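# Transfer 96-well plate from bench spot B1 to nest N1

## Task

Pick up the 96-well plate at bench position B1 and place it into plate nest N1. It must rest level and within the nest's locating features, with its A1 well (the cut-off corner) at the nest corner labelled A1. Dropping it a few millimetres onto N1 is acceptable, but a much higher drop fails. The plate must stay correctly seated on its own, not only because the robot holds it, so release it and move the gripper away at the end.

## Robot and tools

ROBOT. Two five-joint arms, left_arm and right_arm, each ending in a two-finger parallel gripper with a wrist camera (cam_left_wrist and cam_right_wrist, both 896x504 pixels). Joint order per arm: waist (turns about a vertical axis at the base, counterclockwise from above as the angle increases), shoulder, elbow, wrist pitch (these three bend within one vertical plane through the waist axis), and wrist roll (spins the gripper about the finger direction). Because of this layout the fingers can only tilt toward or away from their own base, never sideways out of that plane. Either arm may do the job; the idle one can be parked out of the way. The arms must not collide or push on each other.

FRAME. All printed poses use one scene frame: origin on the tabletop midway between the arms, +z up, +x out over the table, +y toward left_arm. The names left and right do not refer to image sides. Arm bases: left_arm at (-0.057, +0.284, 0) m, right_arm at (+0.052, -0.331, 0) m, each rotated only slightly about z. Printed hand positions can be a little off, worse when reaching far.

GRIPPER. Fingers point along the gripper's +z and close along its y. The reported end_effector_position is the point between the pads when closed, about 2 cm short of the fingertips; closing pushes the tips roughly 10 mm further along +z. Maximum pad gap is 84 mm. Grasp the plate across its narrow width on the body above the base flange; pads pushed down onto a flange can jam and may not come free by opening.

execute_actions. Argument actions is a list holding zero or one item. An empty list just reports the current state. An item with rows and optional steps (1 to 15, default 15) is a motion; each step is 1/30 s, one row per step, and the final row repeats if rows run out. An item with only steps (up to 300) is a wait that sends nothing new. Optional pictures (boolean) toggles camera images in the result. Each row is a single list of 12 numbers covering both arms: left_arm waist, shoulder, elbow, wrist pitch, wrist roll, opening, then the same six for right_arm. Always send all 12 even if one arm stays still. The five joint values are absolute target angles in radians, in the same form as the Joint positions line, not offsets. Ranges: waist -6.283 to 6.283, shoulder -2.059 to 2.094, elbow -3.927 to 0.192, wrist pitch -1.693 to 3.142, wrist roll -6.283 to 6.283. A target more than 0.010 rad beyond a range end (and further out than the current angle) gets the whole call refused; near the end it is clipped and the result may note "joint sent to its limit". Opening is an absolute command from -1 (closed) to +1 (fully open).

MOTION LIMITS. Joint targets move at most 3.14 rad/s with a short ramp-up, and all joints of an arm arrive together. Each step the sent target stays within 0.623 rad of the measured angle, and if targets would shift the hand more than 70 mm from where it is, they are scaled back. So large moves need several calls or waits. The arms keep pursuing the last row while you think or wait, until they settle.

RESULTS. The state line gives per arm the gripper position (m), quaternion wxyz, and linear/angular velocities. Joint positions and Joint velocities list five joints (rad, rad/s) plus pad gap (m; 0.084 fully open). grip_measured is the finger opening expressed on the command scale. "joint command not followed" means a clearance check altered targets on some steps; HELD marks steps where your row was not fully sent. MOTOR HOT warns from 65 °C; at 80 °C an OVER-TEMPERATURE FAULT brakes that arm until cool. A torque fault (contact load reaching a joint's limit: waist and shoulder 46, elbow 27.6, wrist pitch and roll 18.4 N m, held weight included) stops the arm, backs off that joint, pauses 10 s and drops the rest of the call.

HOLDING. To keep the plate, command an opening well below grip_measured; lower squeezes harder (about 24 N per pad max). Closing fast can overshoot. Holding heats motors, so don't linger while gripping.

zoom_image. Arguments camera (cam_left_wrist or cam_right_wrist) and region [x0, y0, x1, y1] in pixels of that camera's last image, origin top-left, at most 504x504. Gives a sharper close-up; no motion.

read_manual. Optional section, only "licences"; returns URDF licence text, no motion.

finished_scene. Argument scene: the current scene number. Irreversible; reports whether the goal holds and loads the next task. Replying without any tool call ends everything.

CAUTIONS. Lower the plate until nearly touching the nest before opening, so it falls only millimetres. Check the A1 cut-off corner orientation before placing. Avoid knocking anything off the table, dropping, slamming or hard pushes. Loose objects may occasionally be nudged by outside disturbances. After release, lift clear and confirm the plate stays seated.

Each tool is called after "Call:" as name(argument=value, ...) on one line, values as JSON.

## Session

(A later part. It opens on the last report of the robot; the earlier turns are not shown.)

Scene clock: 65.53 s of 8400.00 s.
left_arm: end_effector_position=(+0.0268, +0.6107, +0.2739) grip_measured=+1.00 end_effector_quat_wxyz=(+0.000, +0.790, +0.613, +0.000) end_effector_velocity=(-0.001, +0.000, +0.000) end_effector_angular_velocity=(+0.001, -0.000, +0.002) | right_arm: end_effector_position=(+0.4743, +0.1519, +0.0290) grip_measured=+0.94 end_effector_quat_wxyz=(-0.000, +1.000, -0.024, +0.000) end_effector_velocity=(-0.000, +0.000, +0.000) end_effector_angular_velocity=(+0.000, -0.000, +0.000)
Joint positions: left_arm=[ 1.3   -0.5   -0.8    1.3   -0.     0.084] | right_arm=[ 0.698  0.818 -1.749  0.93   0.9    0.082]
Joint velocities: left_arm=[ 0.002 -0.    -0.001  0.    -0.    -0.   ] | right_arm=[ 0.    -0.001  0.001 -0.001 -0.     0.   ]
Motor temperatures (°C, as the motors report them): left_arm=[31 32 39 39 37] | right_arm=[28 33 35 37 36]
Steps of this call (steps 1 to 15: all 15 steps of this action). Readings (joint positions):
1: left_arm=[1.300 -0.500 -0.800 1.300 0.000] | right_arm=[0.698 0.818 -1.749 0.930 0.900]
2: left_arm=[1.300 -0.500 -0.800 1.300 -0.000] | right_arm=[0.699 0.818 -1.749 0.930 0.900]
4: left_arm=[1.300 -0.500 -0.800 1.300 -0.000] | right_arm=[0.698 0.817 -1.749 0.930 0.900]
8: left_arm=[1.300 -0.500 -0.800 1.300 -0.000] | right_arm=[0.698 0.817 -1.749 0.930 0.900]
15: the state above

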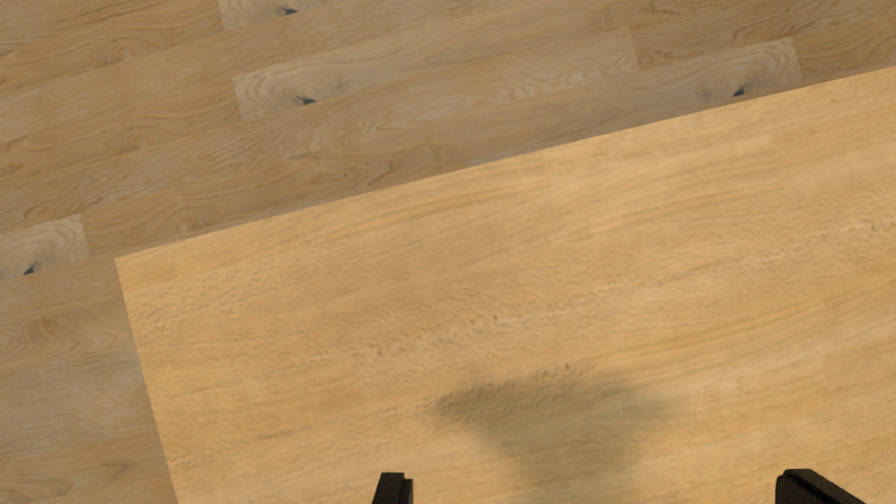

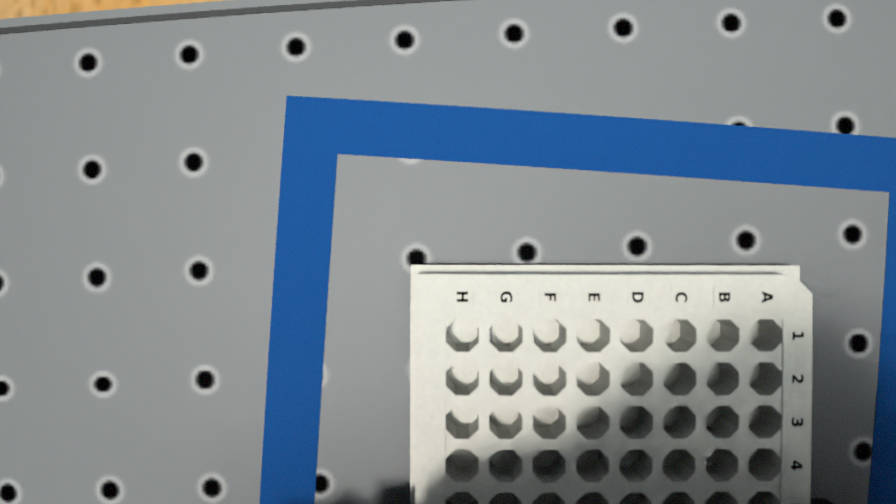

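Call:
execute_actions(actions=[{"rows":[[1.3,-0.5,-0.8,1.3,0,1,0.6984,0.812,-1.7494,0.9374,0.9004,0.3],[1.3,-0.5,-0.8,1.3,0,1,0.6984,0.806,-1.7502,0.9442,0.9004,0.3],[1.3,-0.5,-0.8,1.3,0,1,0.6984,0.7975,-1.7513,0.9538,0.9004,0.3],[1.3,-0.5,-0.8,1.3,0,1,0.6984,0.785,-1.751,0.966,0.9004,0.3],[1.3,-0.5,-0.8,1.3,0,1,0.6984,0.77,-1.75,0.98,0.9004,0.3],[1.3,-0.5,-0.8,1.3,0,1,0.6984,0.755,-1.75,0.995,0.9004,0.3],[1.3,-0.5,-0.8,1.3,0,1,0.6984,0.74,-1.75,1.01,0.9004,0.3]],"steps":15}])

Call:
execute_actions(actions=[{"rows":[[1.3,-0.5,-0.8,1.3,0,1,0.2625,-0.0412,-0.5856,0.6268,0.3235,0.3]],"steps":15}], pictures=false)

Call:
execute_actions(actions=[{"steps":45}])

Scene clock: 73.50 s of 8400.00 s.
left_arm: end_effector_position=(+0.0268, +0.6107, +0.2739) grip_measured=+1.00 end_effector_quat_wxyz=(+0.000, +0.790, +0.613, +0.000) end_effector_velocity=(+0.000, -0.000, -0.000) end_effector_angular_velocity=(+0.000, -0.000, -0.001) | right_arm: end_effector_position=(+0.4725, +0.1496, +0.0721) grip_measured=+0.94 end_effector_quat_wxyz=(+0.000, +1.000, -0.024, -0.000) end_effector_velocity=(-0.016, -0.018, -0.028) end_effector_angular_velocity=(-0.061, +0.053, +0.000)
Joint positions: left_arm=[ 1.3   -0.5   -0.8    1.3   -0.     0.084] | right_arm=[ 0.698  0.741 -1.75   1.009  0.9    0.082]
Joint velocities: left_arm=[-0.001  0.     0.    -0.    -0.     0.   ] | right_arm=[ 0.     0.018  0.035  0.028  0.    -0.   ]
Motor temperatures (°C, as the motors report them): left_arm=[31 32 39 39 37] | right_arm=[28 33 34 36 36]
Steps of this call (steps 1 to 15: the robot went on to your last target; steps 16 to 90: nothing new was sent; then 4.47 s passed at rest; steps 91 to 105: all 15 steps of this action). Readings (joint positions):
91: left_arm=[1.300 -0.500 -0.800 1.300 -0.000] | right_arm=[0.698 0.818 -1.749 0.931 0.900]
92: left_arm=[1.300 -0.500 -0.800 1.300 0.000] | right_arm=[0.698 0.817 -1.748 0.932 0.900]
94: left_arm=[1.300 -0.500 -0.800 1.300 -0.000] | right_arm=[0.698 0.813 -1.746 0.941 0.900]
98: left_arm=[1.300 -0.500 -0.800 1.300 -0.000] | right_arm=[0.698 0.777 -1.745 0.980 0.900]
105: the state above

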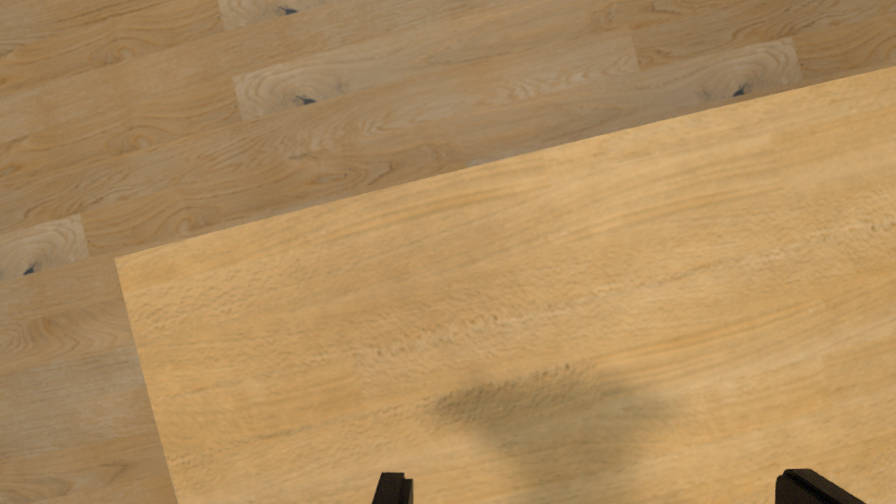

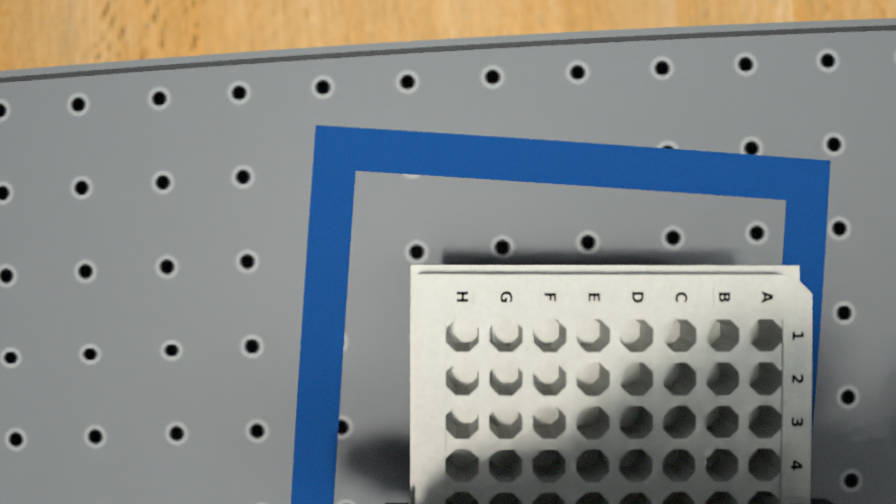

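Scene clock: 74.00 s of 8400.00 s.
left_arm: end_effector_position=(+0.0268, +0.6107, +0.2739) grip_measured=+1.00 end_effector_quat_wxyz=(+0.000, +0.790, +0.613, +0.000) end_effector_velocity=(+0.001, -0.000, +0.000) end_effector_angular_velocity=(+0.001, -0.000, -0.003) | right_arm: end_effector_position=(+0.5343, +0.0077, +0.1565) grip_measured=+0.94 end_effector_quat_wxyz=(-0.050, +0.996, +0.014, +0.073) end_effector_velocity=(-0.057, -0.400, +0.017) end_effector_angular_velocity=(-0.065, -0.106, +0.143)
Joint positions: left_arm=[ 1.3   -0.5   -0.8    1.3   -0.     0.084] | right_arm=[ 0.459  0.332 -1.307  0.799  0.585  0.082]
Joint velocities: left_arm=[-0.003  0.    -0.001  0.    -0.     0.   ] | right_arm=[-0.5   -0.951  1.333 -0.431 -0.653  0.   ]
Motor temperatures (°C, as the motors report them): left_arm=[31 32 39 39 37] | right_arm=[28 33 34 36 36]
Steps of this call (steps 1 to 15: all 15 steps of this action). Readings (joint positions):
1: left_arm=[1.300 -0.500 -0.800 1.300 -0.000] | right_arm=[0.698 0.742 -1.748 1.009 0.900]
2: left_arm=[1.300 -0.500 -0.800 1.300 -0.000] | right_arm=[0.695 0.736 -1.740 1.004 0.893]
4: left_arm=[1.300 -0.500 -0.800 1.300 0.000] | right_arm=[0.666 0.693 -1.690 0.975 0.849]
8: left_arm=[1.300 -0.500 -0.800 1.300 -0.000] | right_arm=[0.582 0.567 -1.572 0.907 0.748]
15: the state above

Scene clock: 75.50 s of 8400.00 s.
left_arm: end_effector_position=(+0.0268, +0.6107, +0.2739) grip_measured=+1.00 end_effector_quat_wxyz=(+0.000, +0.790, +0.613, +0.000) end_effector_velocity=(-0.001, +0.000, +0.000) end_effector_angular_velocity=(+0.001, -0.000, +0.001) | right_arm: end_effector_position=(+0.4010, -0.1768, +0.0700) grip_measured=+0.94 end_effector_quat_wxyz=(+0.000, +0.999, +0.047, +0.000) end_effector_velocity=(-0.000, -0.000, -0.000) end_effector_angular_velocity=(-0.000, +0.001, -0.000)
Joint positions: left_arm=[ 1.3   -0.5   -0.8    1.3   -0.     0.084] | right_arm=[ 0.263 -0.041 -0.586  0.627  0.324  0.082]
Joint velocities: left_arm=[ 0.002  0.    -0.    -0.     0.     0.   ] | right_arm=[-0.    -0.     0.     0.001  0.     0.   ]
Motor temperatures (°C, as the motors report them): left_arm=[31 32 39 39 37] | right_arm=[28 33 34 36 36]
Steps of this call (steps 1 to 45: the robot went on to your last target). Readings (joint positions):
1: left_arm=[1.300 -0.500 -0.800 1.300 0.000] | right_arm=[0.442 0.301 -1.262 0.785 0.564]
2: left_arm=[1.300 -0.500 -0.800 1.300 0.000] | right_arm=[0.427 0.273 -1.217 0.772 0.544]
4: left_arm=[1.300 -0.500 -0.800 1.300 0.000] | right_arm=[0.402 0.224 -1.128 0.750 0.510]
8: left_arm=[1.300 -0.500 -0.800 1.300 0.000] | right_arm=[0.360 0.145 -0.960 0.713 0.453]
45: the state above
All arms were judged still, so your last target was given up. Only a new action makes them travel on or press farther. Fingers that are still opening or closing keep moving.

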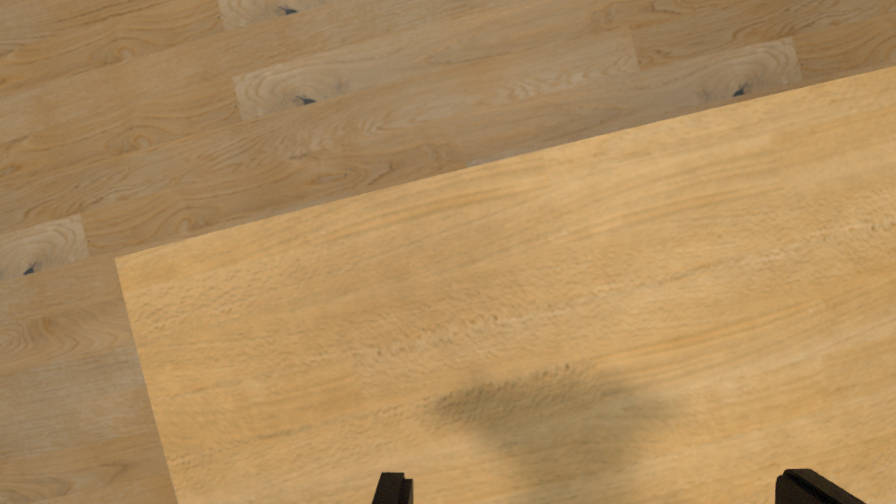

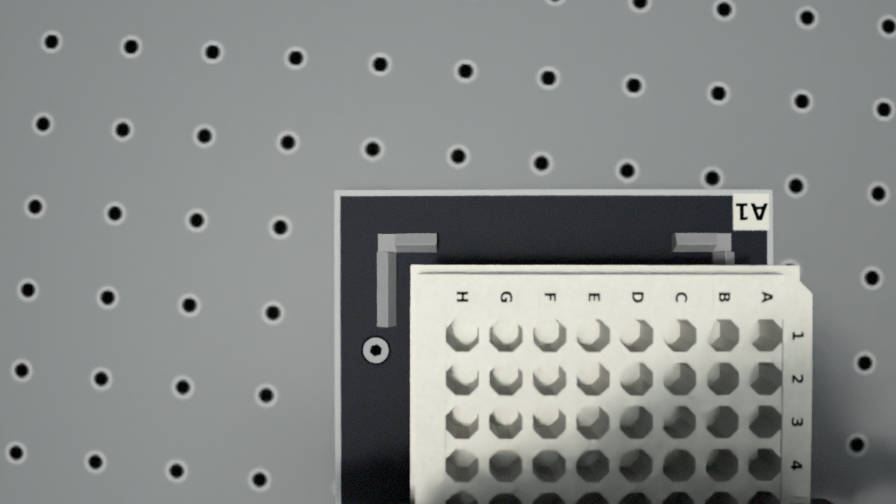

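Call:
execute_actions(actions=[{"rows":[[1.3,-0.5,-0.8,1.3,0,1,0.2735,0.0121,-0.5909,0.5788,0.3345,0.3]],"steps":15}], pictures=false)

Call:
execute_actions(actions=[{"steps":15}])

Call:
zoom_image(camera="cam_right_wrist", region=[340,200,500,360])

Call:
zoom_image(camera="cam_right_wrist", region=[700,200,860,360])

Scene clock: 81.77 s of 8400.00 s.
left_arm: end_effector_position=(+0.0268, +0.6107, +0.2739) grip_measured=+1.00 end_effector_quat_wxyz=(+0.000, +0.790, +0.613, +0.000) end_effector_velocity=(-0.000, +0.000, +0.000) end_effector_angular_velocity=(+0.000, -0.000, +0.001) | right_arm: end_effector_position=(+0.4028, -0.1714, +0.0552) grip_measured=+0.94 end_effector_quat_wxyz=(-0.000, +0.999, +0.047, +0.000) end_effector_velocity=(-0.001, -0.000, -0.001) end_effector_angular_velocity=(-0.001, +0.001, -0.000)
Joint positions: left_arm=[ 1.3   -0.5   -0.8    1.3   -0.     0.084] | right_arm=[ 0.273  0.012 -0.591  0.579  0.334  0.082]
Joint velocities: left_arm=[ 0.    -0.     0.    -0.001 -0.     0.   ] | right_arm=[ 0.     0.002  0.001 -0.002  0.001  0.   ]
Motor temperatures (°C, as the motors report them): left_arm=[31 32 39 39 37] | right_arm=[28 33 34 36 36]
Steps of this call (steps 1 to 90: nothing new was sent; then 2.77 s passed at rest; steps 91 to 105: all 15 steps of this action). Readings (joint positions):
91: left_arm=[1.300 -0.500 -0.800 1.300 -0.000] | right_arm=[0.263 -0.041 -0.586 0.626 0.324]
92: left_arm=[1.300 -0.500 -0.800 1.300 0.000] | right_arm=[0.264 -0.036 -0.587 0.620 0.325]
94: left_arm=[1.300 -0.500 -0.800 1.300 0.000] | right_arm=[0.269 -0.011 -0.590 0.599 0.330]
98: left_arm=[1.300 -0.500 -0.800 1.300 0.000] | right_arm=[0.273 0.010 -0.589 0.583 0.334]
105: the state above

Scene clock: 82.27 s of 8400.00 s.
left_arm: end_effector_position=(+0.0268, +0.6107, +0.2739) grip_measured=+1.00 end_effector_quat_wxyz=(+0.000, +0.790, +0.613, +0.000) end_effector_velocity=(+0.000, -0.000, -0.000) end_effector_angular_velocity=(-0.001, +0.000, -0.001) | right_arm: end_effector_position=(+0.4027, -0.1714, +0.0550) grip_measured=+0.94 end_effector_quat_wxyz=(-0.000, +0.999, +0.047, +0.000) end_effector_velocity=(-0.000, -0.000, -0.000) end_effector_angular_velocity=(-0.000, +0.001, +0.000)
Joint positions: left_arm=[ 1.3   -0.5   -0.8    1.3   -0.     0.084] | right_arm=[ 0.273  0.012 -0.591  0.579  0.334  0.082]
Joint velocities: left_arm=[-0.001  0.     0.     0.001  0.    -0.   ] | right_arm=[ 0.     0.     0.001  0.    -0.    -0.   ]
Motor temperatures (°C, as the motors report them): left_arm=[31 32 39 39 37] | right_arm=[28 33 34 36 36]
Steps of this call (steps 1 to 15: the robot went on to your last target). Readings (joint positions):
1: left_arm=[1.300 -0.500 -0.800 1.300 -0.000] | right_arm=[0.273 0.012 -0.591 0.579 0.334]
2: left_arm=[1.300 -0.500 -0.800 1.300 -0.000] | right_arm=[0.273 0.012 -0.591 0.579 0.334]
4: left_arm=[1.300 -0.500 -0.800 1.300 -0.000] | right_arm=[0.273 0.012 -0.591 0.579 0.334]
8: left_arm=[1.300 -0.500 -0.800 1.300 -0.000] | right_arm=[0.273 0.012 -0.591 0.579 0.334]
15: the state above
All arms were judged still, so your last target was given up. Only a new action makes them travel on or press farther. Fingers that are still opening or closing keep moving.

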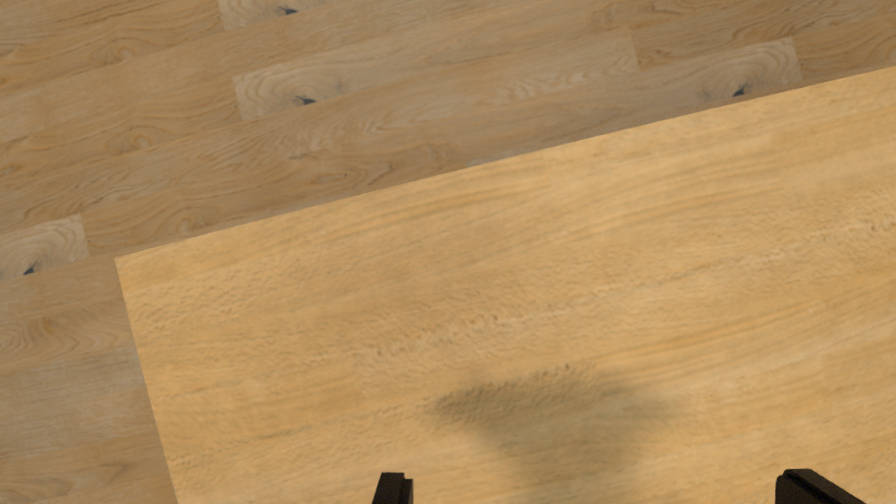

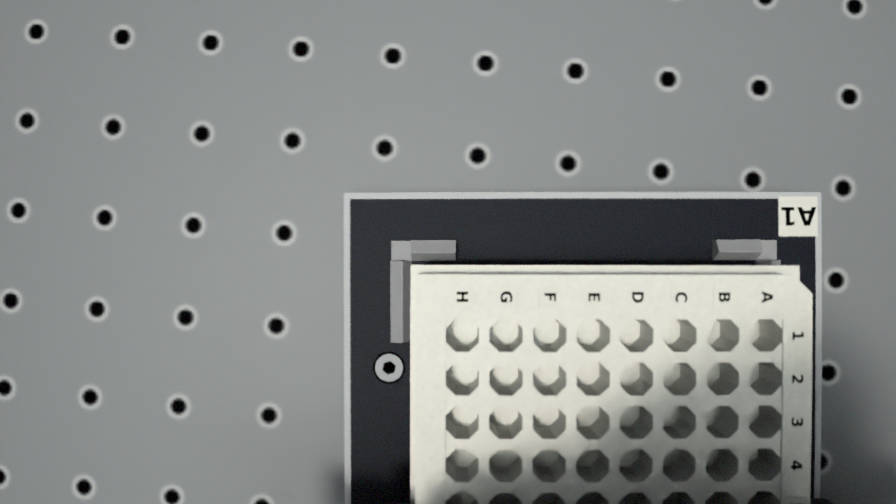

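Region (340, 200, 500, 360) of cam_right_wrist's 896x504 image, scaled by 3.150, with more detail than that image has.

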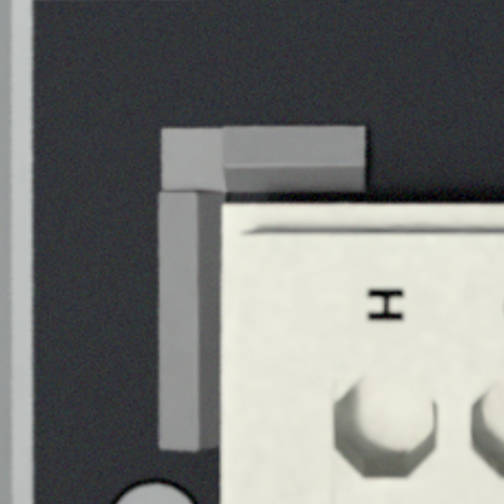

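Region (700, 200, 860, 360) of cam_right_wrist's 896x504 image, scaled by 3.150, with more detail than that image has.

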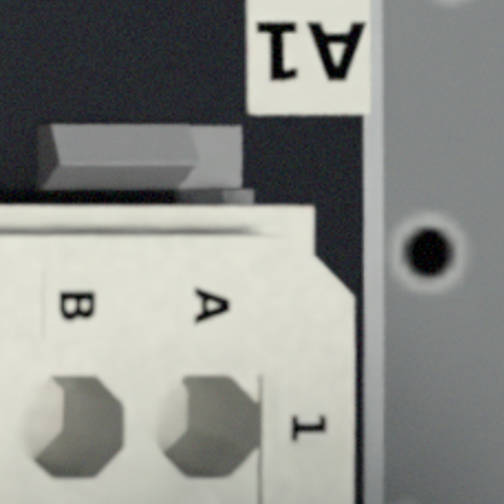

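Call:
execute_actions(actions=[{"rows":[[1.3,-0.5,-0.8,1.3,0,1,0.2735,0.018,-0.5902,0.5722,0.3345,0.3],[1.3,-0.5,-0.8,1.3,0,1,0.2735,0.0239,-0.5894,0.5655,0.3345,0.3],[1.3,-0.5,-0.8,1.3,0,1,0.2735,0.0298,-0.5887,0.5589,0.3345,0.3],[1.3,-0.5,-0.8,1.3,0,1,0.2735,0.0357,-0.588,0.5523,0.3345,0.3],[1.3,-0.5,-0.8,1.3,0,1,0.2735,0.0416,-0.5872,0.5456,0.3345,0.3],[1.3,-0.5,-0.8,1.3,0,1,0.2735,0.0474,-0.5865,0.5391,0.3345,0.3],[1.3,-0.5,-0.8,1.3,0,1,0.2735,0.0533,-0.5857,0.5324,0.3345,0.3],[1.3,-0.5,-0.8,1.3,0,1,0.2735,0.0592,-0.585,0.5258,0.3345,0.3]],"steps":15}], pictures=false)

Call:
execute_actions(actions=[{"steps":15}])

Call:
zoom_image(camera="cam_right_wrist", region=[340,200,500,360])

Call:
zoom_image(camera="cam_right_wrist", region=[730,200,890,360])

Scene clock: 89.57 s of 8400.00 s.
left_arm: end_effector_position=(+0.0268, +0.6107, +0.2739) grip_measured=+1.00 end_effector_quat_wxyz=(+0.000, +0.790, +0.613, +0.000) end_effector_velocity=(-0.001, -0.000, -0.000) end_effector_angular_velocity=(-0.001, +0.000, +0.002) | right_arm: end_effector_position=(+0.4034, -0.1710, +0.0403) grip_measured=+0.94 end_effector_quat_wxyz=(-0.000, +0.999, +0.047, +0.001) end_effector_velocity=(+0.001, +0.000, -0.001) end_effector_angular_velocity=(+0.002, -0.004, -0.001)
Joint positions: left_arm=[ 1.3   -0.5   -0.8    1.3   -0.     0.084] | right_arm=[ 0.274  0.057 -0.586  0.528  0.335  0.082]
Joint velocities: left_arm=[ 0.002 -0.     0.001 -0.    -0.    -0.   ] | right_arm=[-0.     0.002  0.002 -0.009  0.     0.   ]
Motor temperatures (°C, as the motors report them): left_arm=[31 32 39 39 37] | right_arm=[28 32 34 37 36]
Steps of this call (steps 1 to 90: nothing new was sent; then 3.80 s passed at rest; steps 91 to 105: all 15 steps of this action). Readings (joint positions):
91: left_arm=[1.300 -0.500 -0.800 1.300 0.000] | right_arm=[0.274 0.012 -0.591 0.579 0.334]
92: left_arm=[1.300 -0.500 -0.800 1.300 0.000] | right_arm=[0.274 0.013 -0.591 0.577 0.334]
94: left_arm=[1.300 -0.500 -0.800 1.300 0.000] | right_arm=[0.274 0.020 -0.590 0.570 0.335]
98: left_arm=[1.300 -0.500 -0.800 1.300 0.000] | right_arm=[0.273 0.041 -0.587 0.547 0.335]
105: the state above

Scene clock: 90.07 s of 8400.00 s.
left_arm: end_effector_position=(+0.0268, +0.6107, +0.2739) grip_measured=+1.00 end_effector_quat_wxyz=(+0.000, +0.790, +0.613, +0.000) end_effector_velocity=(-0.000, -0.000, -0.000) end_effector_angular_velocity=(-0.001, +0.000, +0.001) | right_arm: end_effector_position=(+0.4033, -0.1711, +0.0398) grip_measured=+0.94 end_effector_quat_wxyz=(-0.000, +0.999, +0.047, +0.001) end_effector_velocity=(+0.000, +0.000, -0.000) end_effector_angular_velocity=(+0.000, -0.000, +0.000)
Joint positions: left_arm=[ 1.3   -0.5   -0.8    1.3   -0.     0.084] | right_arm=[ 0.274  0.058 -0.586  0.526  0.334  0.082]
Joint velocities: left_arm=[ 0.     0.     0.001  0.    -0.     0.   ] | right_arm=[-0.     0.001 -0.001 -0.001 -0.    -0.   ]
Motor temperatures (°C, as the motors report them): left_arm=[31 32 39 39 37] | right_arm=[28 32 34 37 36]
Steps of this call (steps 1 to 15: the robot went on to your last target). Readings (joint positions):
1: left_arm=[1.300 -0.500 -0.800 1.300 0.000] | right_arm=[0.274 0.057 -0.586 0.527 0.335]
2: left_arm=[1.300 -0.500 -0.800 1.300 -0.000] | right_arm=[0.274 0.057 -0.586 0.527 0.335]
4: left_arm=[1.300 -0.500 -0.800 1.300 -0.000] | right_arm=[0.274 0.057 -0.586 0.527 0.335]
8: left_arm=[1.300 -0.500 -0.800 1.300 0.000] | right_arm=[0.274 0.057 -0.586 0.526 0.334]
15: the state above
All arms were judged still, so your last target was given up. Only a new action makes them travel on or press farther. Fingers that are still opening or closing keep moving.

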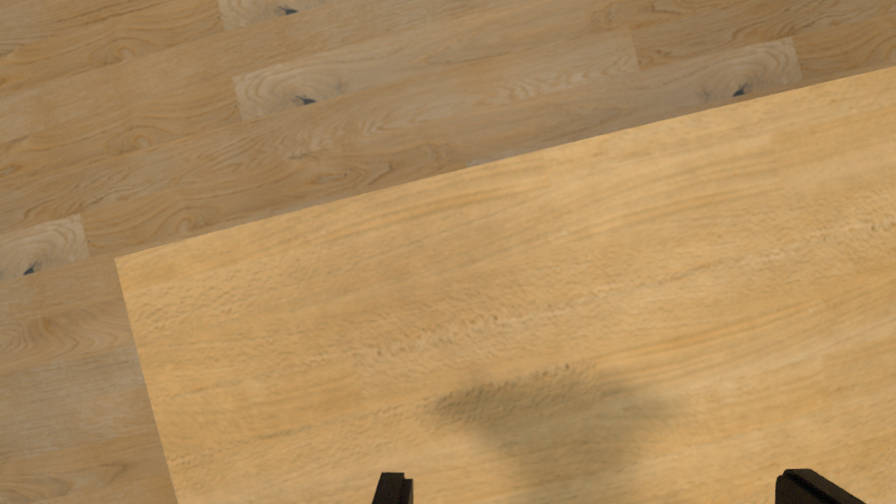

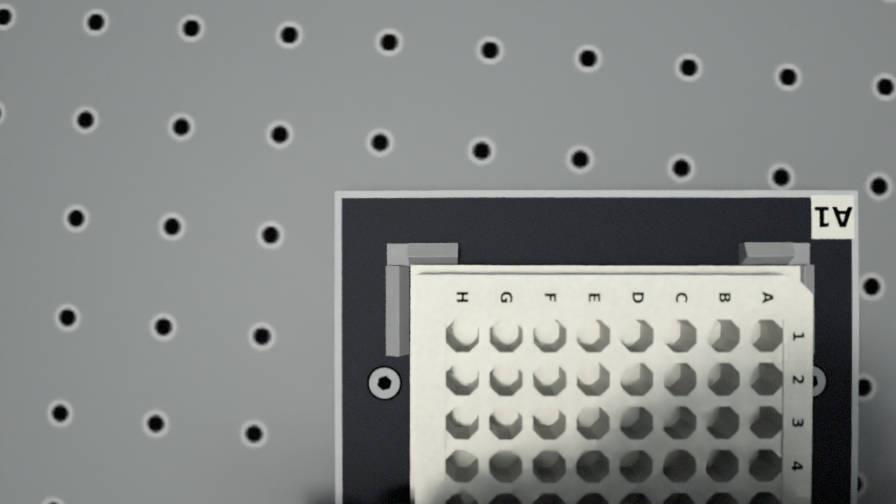

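Region (340, 200, 500, 360) of cam_right_wrist's 896x504 image, scaled by 3.150, with more detail than that image has.

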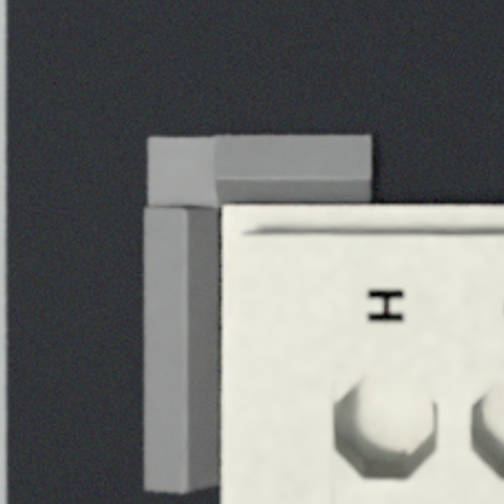

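Region (730, 200, 890, 360) of cam_right_wrist's 896x504 image, scaled by 3.150, with more detail than that image has.

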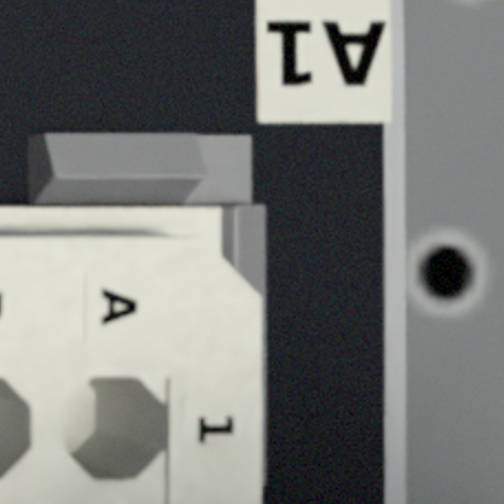

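Call:
execute_actions(actions=[{"rows":[[1.3,-0.5,-0.8,1.3,0,1,0.2742,0.055,-0.5826,0.5276,0.3352,0.3],[1.3,-0.5,-0.8,1.3,0,1,0.2742,0.055,-0.5826,0.5276,0.3352,0.3],[1.3,-0.5,-0.8,1.3,0,1,0.2742,0.055,-0.5826,0.5276,0.3352,0.3],[1.3,-0.5,-0.8,1.3,0,1,0.2742,0.055,-0.5826,0.5276,0.3352,0.3],[1.3,-0.5,-0.8,1.3,0,1,0.2742,0.055,-0.5826,0.5276,0.3352,0.3],[1.3,-0.5,-0.8,1.3,0,1,0.2742,0.057,-0.5823,0.5253,0.3352,0.3],[1.3,-0.5,-0.8,1.3,0,1,0.2742,0.059,-0.5821,0.5231,0.3352,0.3],[1.3,-0.5,-0.8,1.3,0,1,0.2742,0.061,-0.5818,0.5208,0.3352,0.3],[1.3,-0.5,-0.8,1.3,0,1,0.2742,0.063,-0.5816,0.5186,0.3352,0.3]],"steps":15}], pictures=false)

Call:
execute_actions(actions=[{"steps":15}])

Call:
zoom_image(camera="cam_right_wrist", region=[340,200,500,360])

Call:
zoom_image(camera="cam_right_wrist", region=[730,200,890,360])

Scene clock: 97.50 s of 8400.00 s.
left_arm: end_effector_position=(+0.0268, +0.6107, +0.2739) grip_measured=+1.00 end_effector_quat_wxyz=(+0.000, +0.790, +0.613, +0.000) end_effector_velocity=(+0.000, +0.000, +0.000) end_effector_angular_velocity=(+0.001, -0.000, -0.001) | right_arm: end_effector_position=(+0.4026, -0.1714, +0.0385) grip_measured=+0.95 end_effector_quat_wxyz=(-0.000, +0.999, +0.046, +0.001) end_effector_velocity=(-0.000, -0.000, -0.001) end_effector_angular_velocity=(+0.002, -0.004, +0.000)
Joint positions: left_arm=[ 1.3   -0.5   -0.8    1.3   -0.     0.084] | right_arm=[ 0.274  0.059 -0.583  0.521  0.335  0.082]
Joint velocities: left_arm=[-0.001 -0.    -0.001  0.    -0.     0.   ] | right_arm=[ 0.    -0.001  0.005 -0.008  0.     0.   ]
Motor temperatures (°C, as the motors report them): left_arm=[31 32 39 39 37] | right_arm=[28 32 33 37 36]
Steps of this call (steps 1 to 90: nothing new was sent; then 3.93 s passed at rest; steps 91 to 105: all 15 steps of this action). Readings (joint positions):
91: left_arm=[1.300 -0.500 -0.800 1.300 -0.000] | right_arm=[0.274 0.059 -0.585 0.526 0.335]
92: left_arm=[1.300 -0.500 -0.800 1.300 -0.000] | right_arm=[0.274 0.058 -0.585 0.526 0.335]
94: left_arm=[1.300 -0.500 -0.800 1.300 -0.000] | right_arm=[0.274 0.058 -0.584 0.525 0.335]
98: left_arm=[1.300 -0.500 -0.800 1.300 -0.000] | right_arm=[0.274 0.058 -0.583 0.524 0.335]
105: the state above

Scene clock: 98.00 s of 8400.00 s.
left_arm: end_effector_position=(+0.0268, +0.6107, +0.2739) grip_measured=+1.00 end_effector_quat_wxyz=(+0.000, +0.790, +0.613, +0.000) end_effector_velocity=(+0.001, -0.000, -0.000) end_effector_angular_velocity=(+0.000, -0.000, -0.003) | right_arm: end_effector_position=(+0.4026, -0.1713, +0.0386) grip_measured=+0.95 end_effector_quat_wxyz=(-0.001, +0.999, +0.046, +0.002) end_effector_velocity=(+0.001, +0.000, +0.000) end_effector_angular_velocity=(+0.001, -0.002, +0.001)
Joint positions: left_arm=[ 1.3   -0.5   -0.8    1.3    0.     0.084] | right_arm=[ 0.274  0.059 -0.581  0.519  0.335  0.082]
Joint velocities: left_arm=[-0.003 -0.     0.    -0.    -0.    -0.   ] | right_arm=[ 0.     0.001 -0.    -0.002 -0.     0.   ]
Motor temperatures (°C, as the motors report them): left_arm=[31 32 39 39 37] | right_arm=[28 32 33 37 36]
Steps of this call (steps 1 to 15: the robot went on to your last target). Readings (joint positions):
1: left_arm=[1.300 -0.500 -0.800 1.300 -0.000] | right_arm=[0.274 0.059 -0.582 0.520 0.335]
2: left_arm=[1.300 -0.500 -0.800 1.300 -0.000] | right_arm=[0.274 0.059 -0.582 0.520 0.335]
4: left_arm=[1.300 -0.500 -0.800 1.300 0.000] | right_arm=[0.274 0.059 -0.582 0.520 0.335]
8: left_arm=[1.300 -0.500 -0.800 1.300 -0.000] | right_arm=[0.274 0.059 -0.582 0.519 0.335]
15: the state above
All arms were judged still, so your last target was given up. Only a new action makes them travel on or press farther. Fingers that are still opening or closing keep moving.

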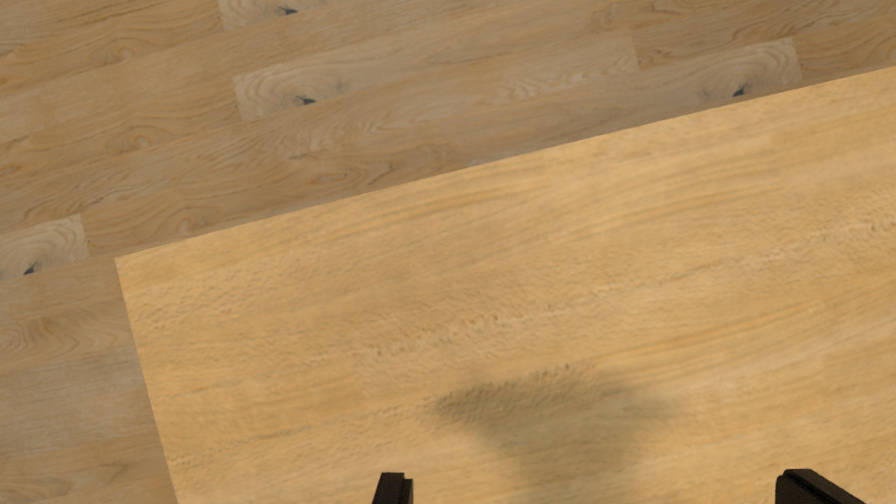

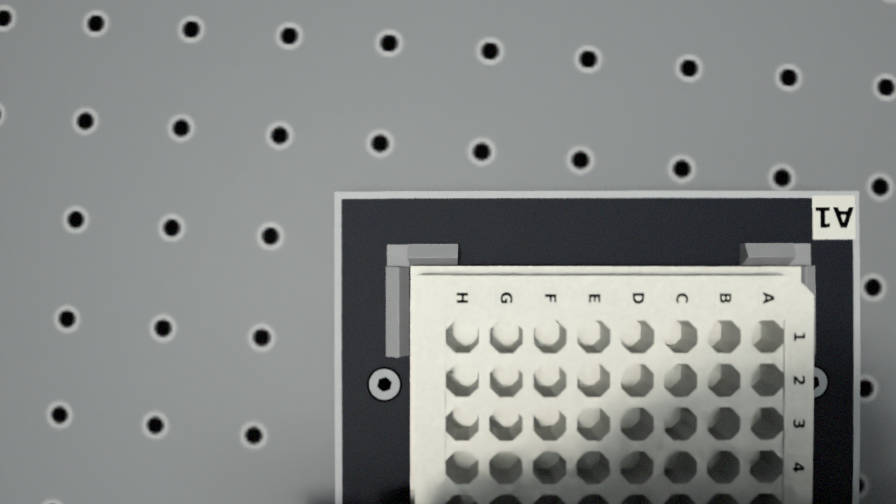

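Region (340, 200, 500, 360) of cam_right_wrist's 896x504 image, scaled by 3.150, with more detail than that image has.

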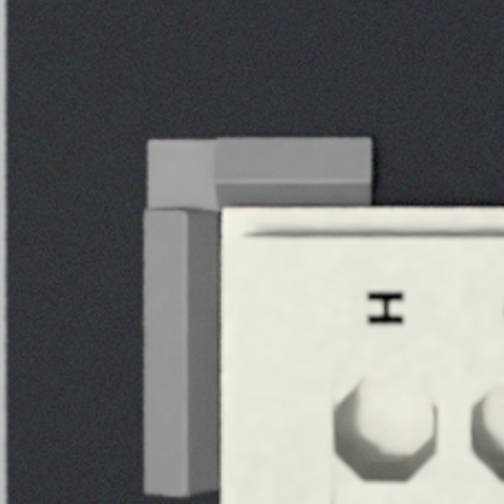

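Region (730, 200, 890, 360) of cam_right_wrist's 896x504 image, scaled by 3.150, with more detail than that image has.

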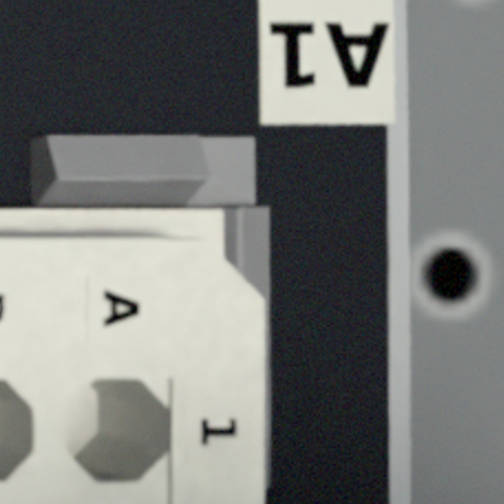

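Call:
execute_actions(actions=[{"rows":[[1.3,-0.5,-0.8,1.3,0,1,0.2737,0.056,-0.585,0.529,0.3347,0.3],[1.3,-0.5,-0.8,1.3,0,1,0.2737,0.056,-0.585,0.529,0.3347,0.3],[1.3,-0.5,-0.8,1.3,0,1,0.2737,0.056,-0.585,0.529,0.3347,0.3],[1.3,-0.5,-0.8,1.3,0,1,0.2737,0.056,-0.585,0.529,0.3347,0.6],[1.3,-0.5,-0.8,1.3,0,1,0.2737,0.056,-0.585,0.529,0.3347,0.8],[1.3,-0.5,-0.8,1.3,0,1,0.2737,0.056,-0.585,0.529,0.3347,0.9],[1.3,-0.5,-0.8,1.3,0,1,0.2737,0.056,-0.585,0.529,0.3347,1]],"steps":15}])

Call:
execute_actions(actions=[{"rows":[[1.3,-0.5,-0.8,1.3,0,1,0.2735,0.0474,-0.5865,0.5391,0.3345,1],[1.3,-0.5,-0.8,1.3,0,1,0.2735,0.0416,-0.5872,0.5456,0.3345,1],[1.3,-0.5,-0.8,1.3,0,1,0.2735,0.0357,-0.588,0.5523,0.3345,1],[1.3,-0.5,-0.8,1.3,0,1,0.2735,0.0298,-0.5887,0.5589,0.3345,1],[1.3,-0.5,-0.8,1.3,0,1,0.2735,0.0239,-0.5894,0.5655,0.3345,1],[1.3,-0.5,-0.8,1.3,0,1,0.2735,0.0121,-0.5909,0.5788,0.3345,1]],"steps":15}])

Scene clock: 106.37 s of 8400.00 s.
left_arm: end_effector_position=(+0.0268, +0.6107, +0.2739) grip_measured=+1.00 end_effector_quat_wxyz=(+0.000, +0.790, +0.613, +0.000) end_effector_velocity=(+0.000, -0.000, -0.000) end_effector_angular_velocity=(-0.001, +0.000, -0.001) | right_arm: end_effector_position=(+0.4016, -0.1716, +0.0388) grip_measured=+1.00 end_effector_quat_wxyz=(+0.001, +0.999, +0.047, -0.001) end_effector_velocity=(-0.002, -0.002, +0.000) end_effector_angular_velocity=(-0.003, +0.006, -0.004)
Joint positions: left_arm=[ 1.3   -0.5   -0.8    1.3    0.     0.084] | right_arm=[ 0.274  0.058 -0.584  0.528  0.335  0.084]
Joint velocities: left_arm=[-0.     0.     0.001  0.     0.    -0.   ] | right_arm=[-0.003 -0.006  0.005  0.008  0.001 -0.   ]
Motor temperatures (°C, as the motors report them): left_arm=[31 32 39 39 37] | right_arm=[28 32 32 37 36]
Steps of this call (steps 1 to 90: nothing new was sent; then 4.87 s passed at rest; steps 91 to 105: all 15 steps of this action). Readings (joint positions):
91: left_arm=[1.300 -0.500 -0.800 1.300 0.000] | right_arm=[0.274 0.059 -0.582 0.519 0.335]
92: left_arm=[1.300 -0.500 -0.800 1.300 0.000] | right_arm=[0.274 0.058 -0.582 0.520 0.335]
94: left_arm=[1.300 -0.500 -0.800 1.300 -0.000] | right_arm=[0.274 0.058 -0.583 0.523 0.335]
98: left_arm=[1.300 -0.500 -0.800 1.300 0.000] | right_arm=[0.274 0.059 -0.584 0.526 0.335]
105: the state above

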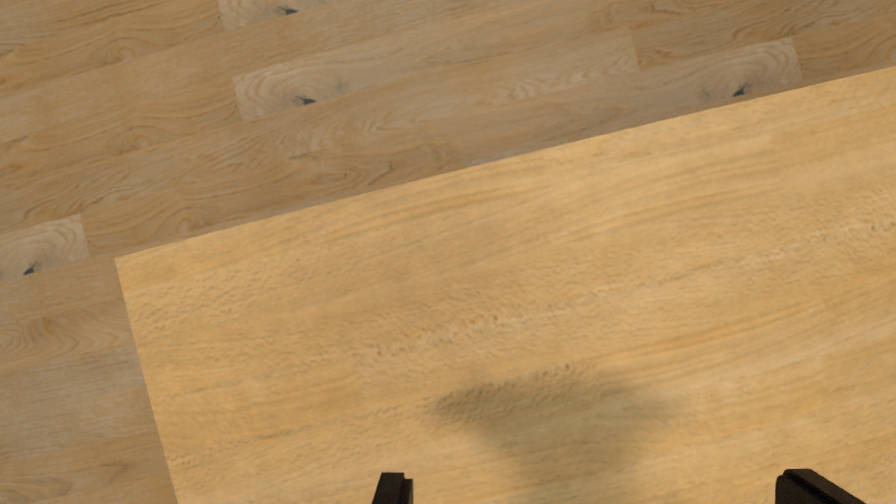

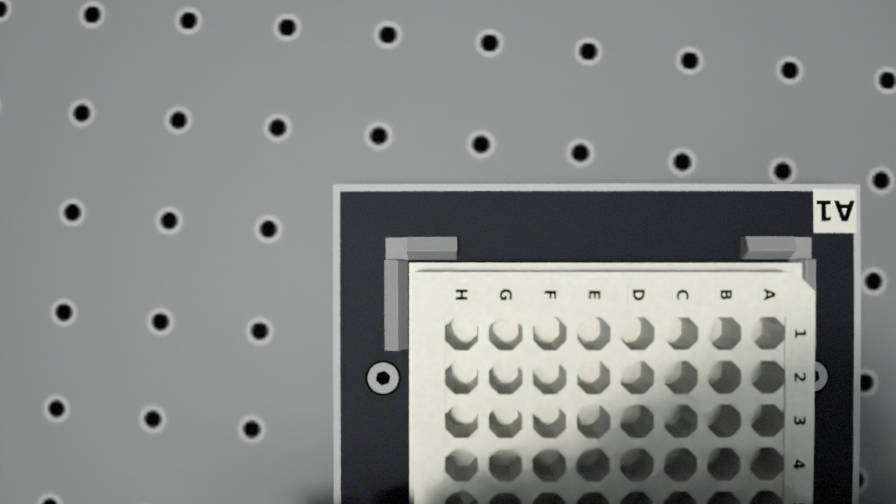

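Scene clock: 106.87 s of 8400.00 s.
left_arm: end_effector_position=(+0.0268, +0.6107, +0.2739) grip_measured=+1.00 end_effector_quat_wxyz=(+0.000, +0.790, +0.613, +0.000) end_effector_velocity=(+0.000, -0.000, -0.000) end_effector_angular_velocity=(-0.000, +0.000, -0.001) | right_arm: end_effector_position=(+0.4018, -0.1719, +0.0540) grip_measured=+1.00 end_effector_quat_wxyz=(+0.001, +0.999, +0.047, -0.001) end_effector_velocity=(+0.004, +0.002, +0.005) end_effector_angular_velocity=(+0.005, -0.010, -0.000)
Joint positions: left_arm=[ 1.3   -0.5   -0.8    1.3    0.     0.084] | right_arm=[ 0.273  0.014 -0.59   0.579  0.334  0.084]
Joint velocities: left_arm=[-0.001 -0.     0.     0.    -0.     0.   ] | right_arm=[-0.    -0.008 -0.007  0.004  0.    -0.   ]
Motor temperatures (°C, as the motors report them): left_arm=[31 32 39 39 37] | right_arm=[28 32 32 37 36]
Steps of this call (steps 1 to 15: all 15 steps of this action). Readings (joint positions):
1: left_arm=[1.300 -0.500 -0.800 1.300 0.000] | right_arm=[0.274 0.058 -0.584 0.529 0.335]
2: left_arm=[1.300 -0.500 -0.800 1.300 0.000] | right_arm=[0.274 0.056 -0.584 0.532 0.335]
4: left_arm=[1.300 -0.500 -0.800 1.300 -0.000] | right_arm=[0.274 0.050 -0.582 0.542 0.335]
8: left_arm=[1.300 -0.500 -0.800 1.300 0.000] | right_arm=[0.274 0.027 -0.584 0.568 0.334]
15: the state above

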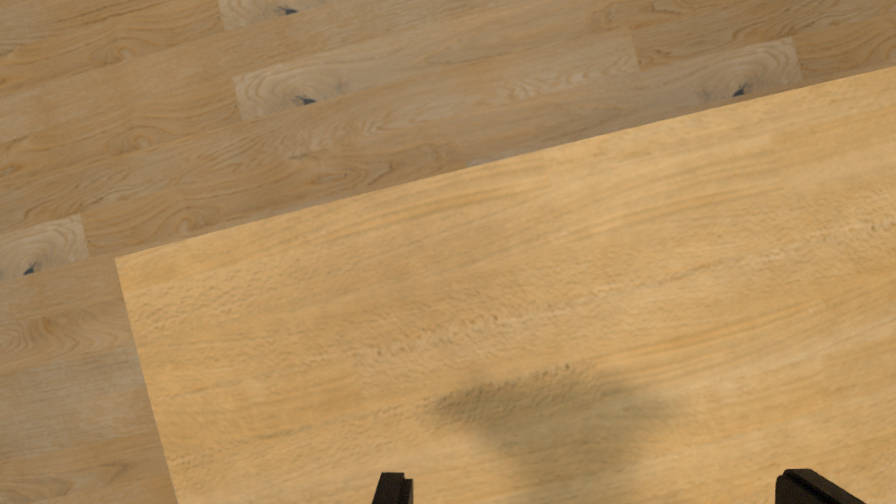

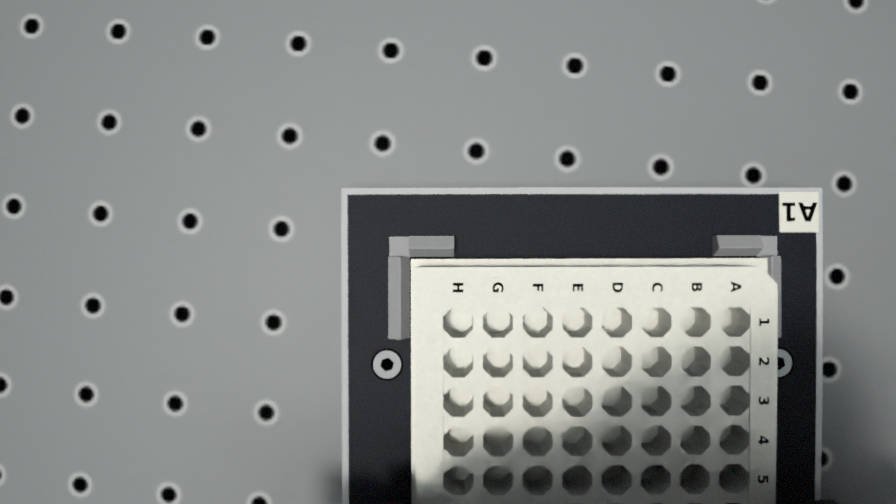

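Call:
execute_actions(actions=[{"rows":[[1.3,-0.5,-0.8,1.3,0,1,0.2607,-0.6112,-0.6539,1.2651,0.4147,1]],"steps":15}], pictures=false)

Call:
execute_actions(actions=[{"steps":30}])

Call:
zoom_image(camera="cam_right_wrist", region=[300,80,620,420])

Scene clock: 111.10 s of 8400.00 s.
left_arm: end_effector_position=(+0.0268, +0.6107, +0.2739) grip_measured=+1.00 end_effector_quat_wxyz=(+0.000, +0.790, +0.613, +0.000) end_effector_velocity=(-0.000, +0.000, -0.000) end_effector_angular_velocity=(+0.000, -0.000, +0.000) | right_arm: end_effector_position=(+0.3575, -0.1958, +0.2162) grip_measured=+1.00 end_effector_quat_wxyz=(-0.001, +1.000, +0.009, +0.002) end_effector_velocity=(-0.204, -0.099, +0.331) end_effector_angular_velocity=(-0.007, +0.018, -0.169)
Joint positions: left_arm=[ 1.3   -0.5   -0.8    1.3    0.     0.084] | right_arm=[ 0.263 -0.488 -0.642  1.125  0.399  0.084]
Joint velocities: left_arm=[ 0.     0.     0.001 -0.001  0.    -0.   ] | right_arm=[-0.024 -1.147 -0.11   1.276  0.146  0.   ]
Motor temperatures (°C, as the motors report them): left_arm=[31 32 39 39 37] | right_arm=[28 32 33 37 36]
Steps of this call (steps 1 to 15: the robot went on to your last target; steps 16 to 90: nothing new was sent; then 0.73 s passed at rest; steps 91 to 105: all 15 steps of this action). Readings (joint positions):
91: left_arm=[1.300 -0.500 -0.800 1.300 -0.000] | right_arm=[0.273 0.012 -0.591 0.580 0.335]
92: left_arm=[1.300 -0.500 -0.800 1.300 -0.000] | right_arm=[0.273 0.006 -0.591 0.587 0.336]
94: left_arm=[1.300 -0.500 -0.800 1.300 0.000] | right_arm=[0.272 -0.043 -0.592 0.643 0.343]
98: left_arm=[1.300 -0.500 -0.800 1.300 -0.000] | right_arm=[0.269 -0.212 -0.616 0.816 0.363]
105: the state above

Scene clock: 112.10 s of 8400.00 s.
left_arm: end_effector_position=(+0.0268, +0.6107, +0.2739) grip_measured=+1.00 end_effector_quat_wxyz=(+0.000, +0.790, +0.613, +0.000) end_effector_velocity=(+0.000, -0.000, -0.000) end_effector_angular_velocity=(-0.001, +0.000, -0.001) | right_arm: end_effector_position=(+0.3327, -0.2077, +0.2500) grip_measured=+1.00 end_effector_quat_wxyz=(+0.000, +1.000, +0.000, -0.000) end_effector_velocity=(+0.000, -0.000, +0.000) end_effector_angular_velocity=(+0.000, -0.001, -0.000)
Joint positions: left_arm=[ 1.3   -0.5   -0.8    1.3   -0.     0.084] | right_arm=[ 0.261 -0.611 -0.654  1.265  0.415  0.084]
Joint velocities: left_arm=[-0.001  0.     0.001 -0.    -0.     0.   ] | right_arm=[-0.    -0.001 -0.    -0.     0.     0.   ]
Motor temperatures (°C, as the motors report them): left_arm=[31 32 39 39 37] | right_arm=[28 32 33 37 36]
Steps of this call (steps 1 to 30: the robot went on to your last target). Readings (joint positions):
1: left_arm=[1.300 -0.500 -0.800 1.300 -0.000] | right_arm=[0.263 -0.525 -0.646 1.166 0.403]
2: left_arm=[1.300 -0.500 -0.800 1.300 -0.000] | right_arm=[0.262 -0.556 -0.649 1.199 0.407]
4: left_arm=[1.300 -0.500 -0.800 1.300 -0.000] | right_arm=[0.261 -0.591 -0.654 1.237 0.412]
8: left_arm=[1.300 -0.500 -0.800 1.300 0.000] | right_arm=[0.261 -0.606 -0.652 1.260 0.414]
30: the state above
All arms were judged still, so your last target was given up. Only a new action makes them travel on or press farther. Fingers that are still opening or closing keep moving.

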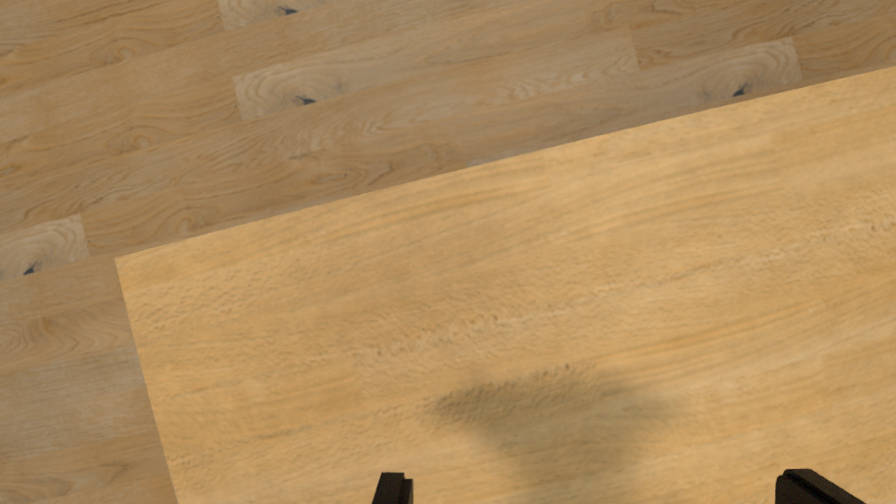

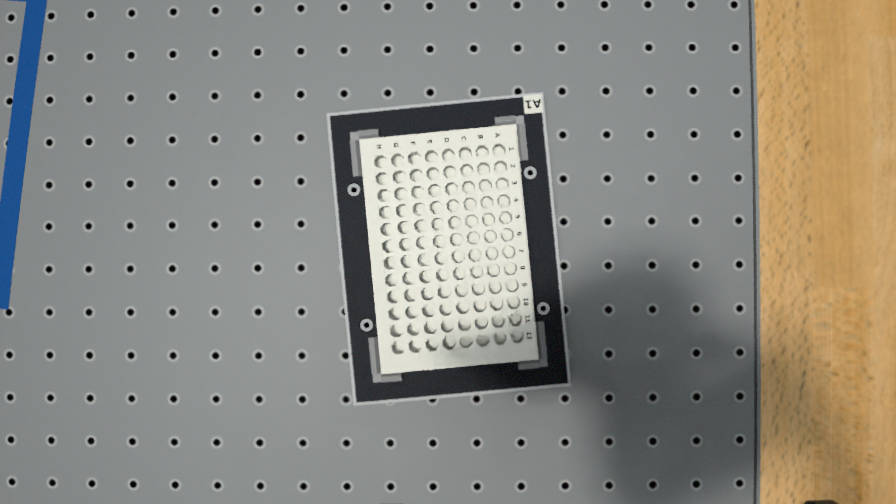

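Region (300, 80, 620, 420) of cam_right_wrist's 896x504 image, scaled by 1.482, with more detail than that image has; it fills the left 474 columns of this view, and the rest is white.

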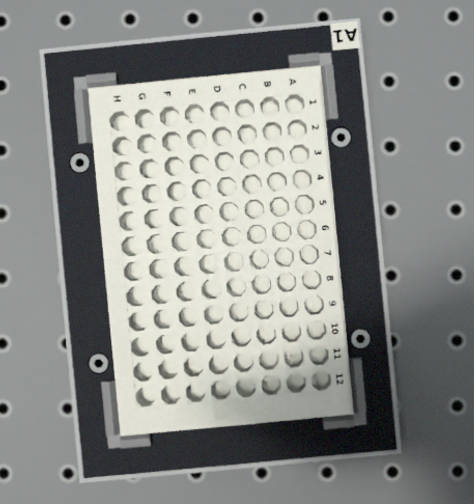

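Symmetric and seated.

Call:
finished_scene(scene=1)

The scene is finished: the task was done.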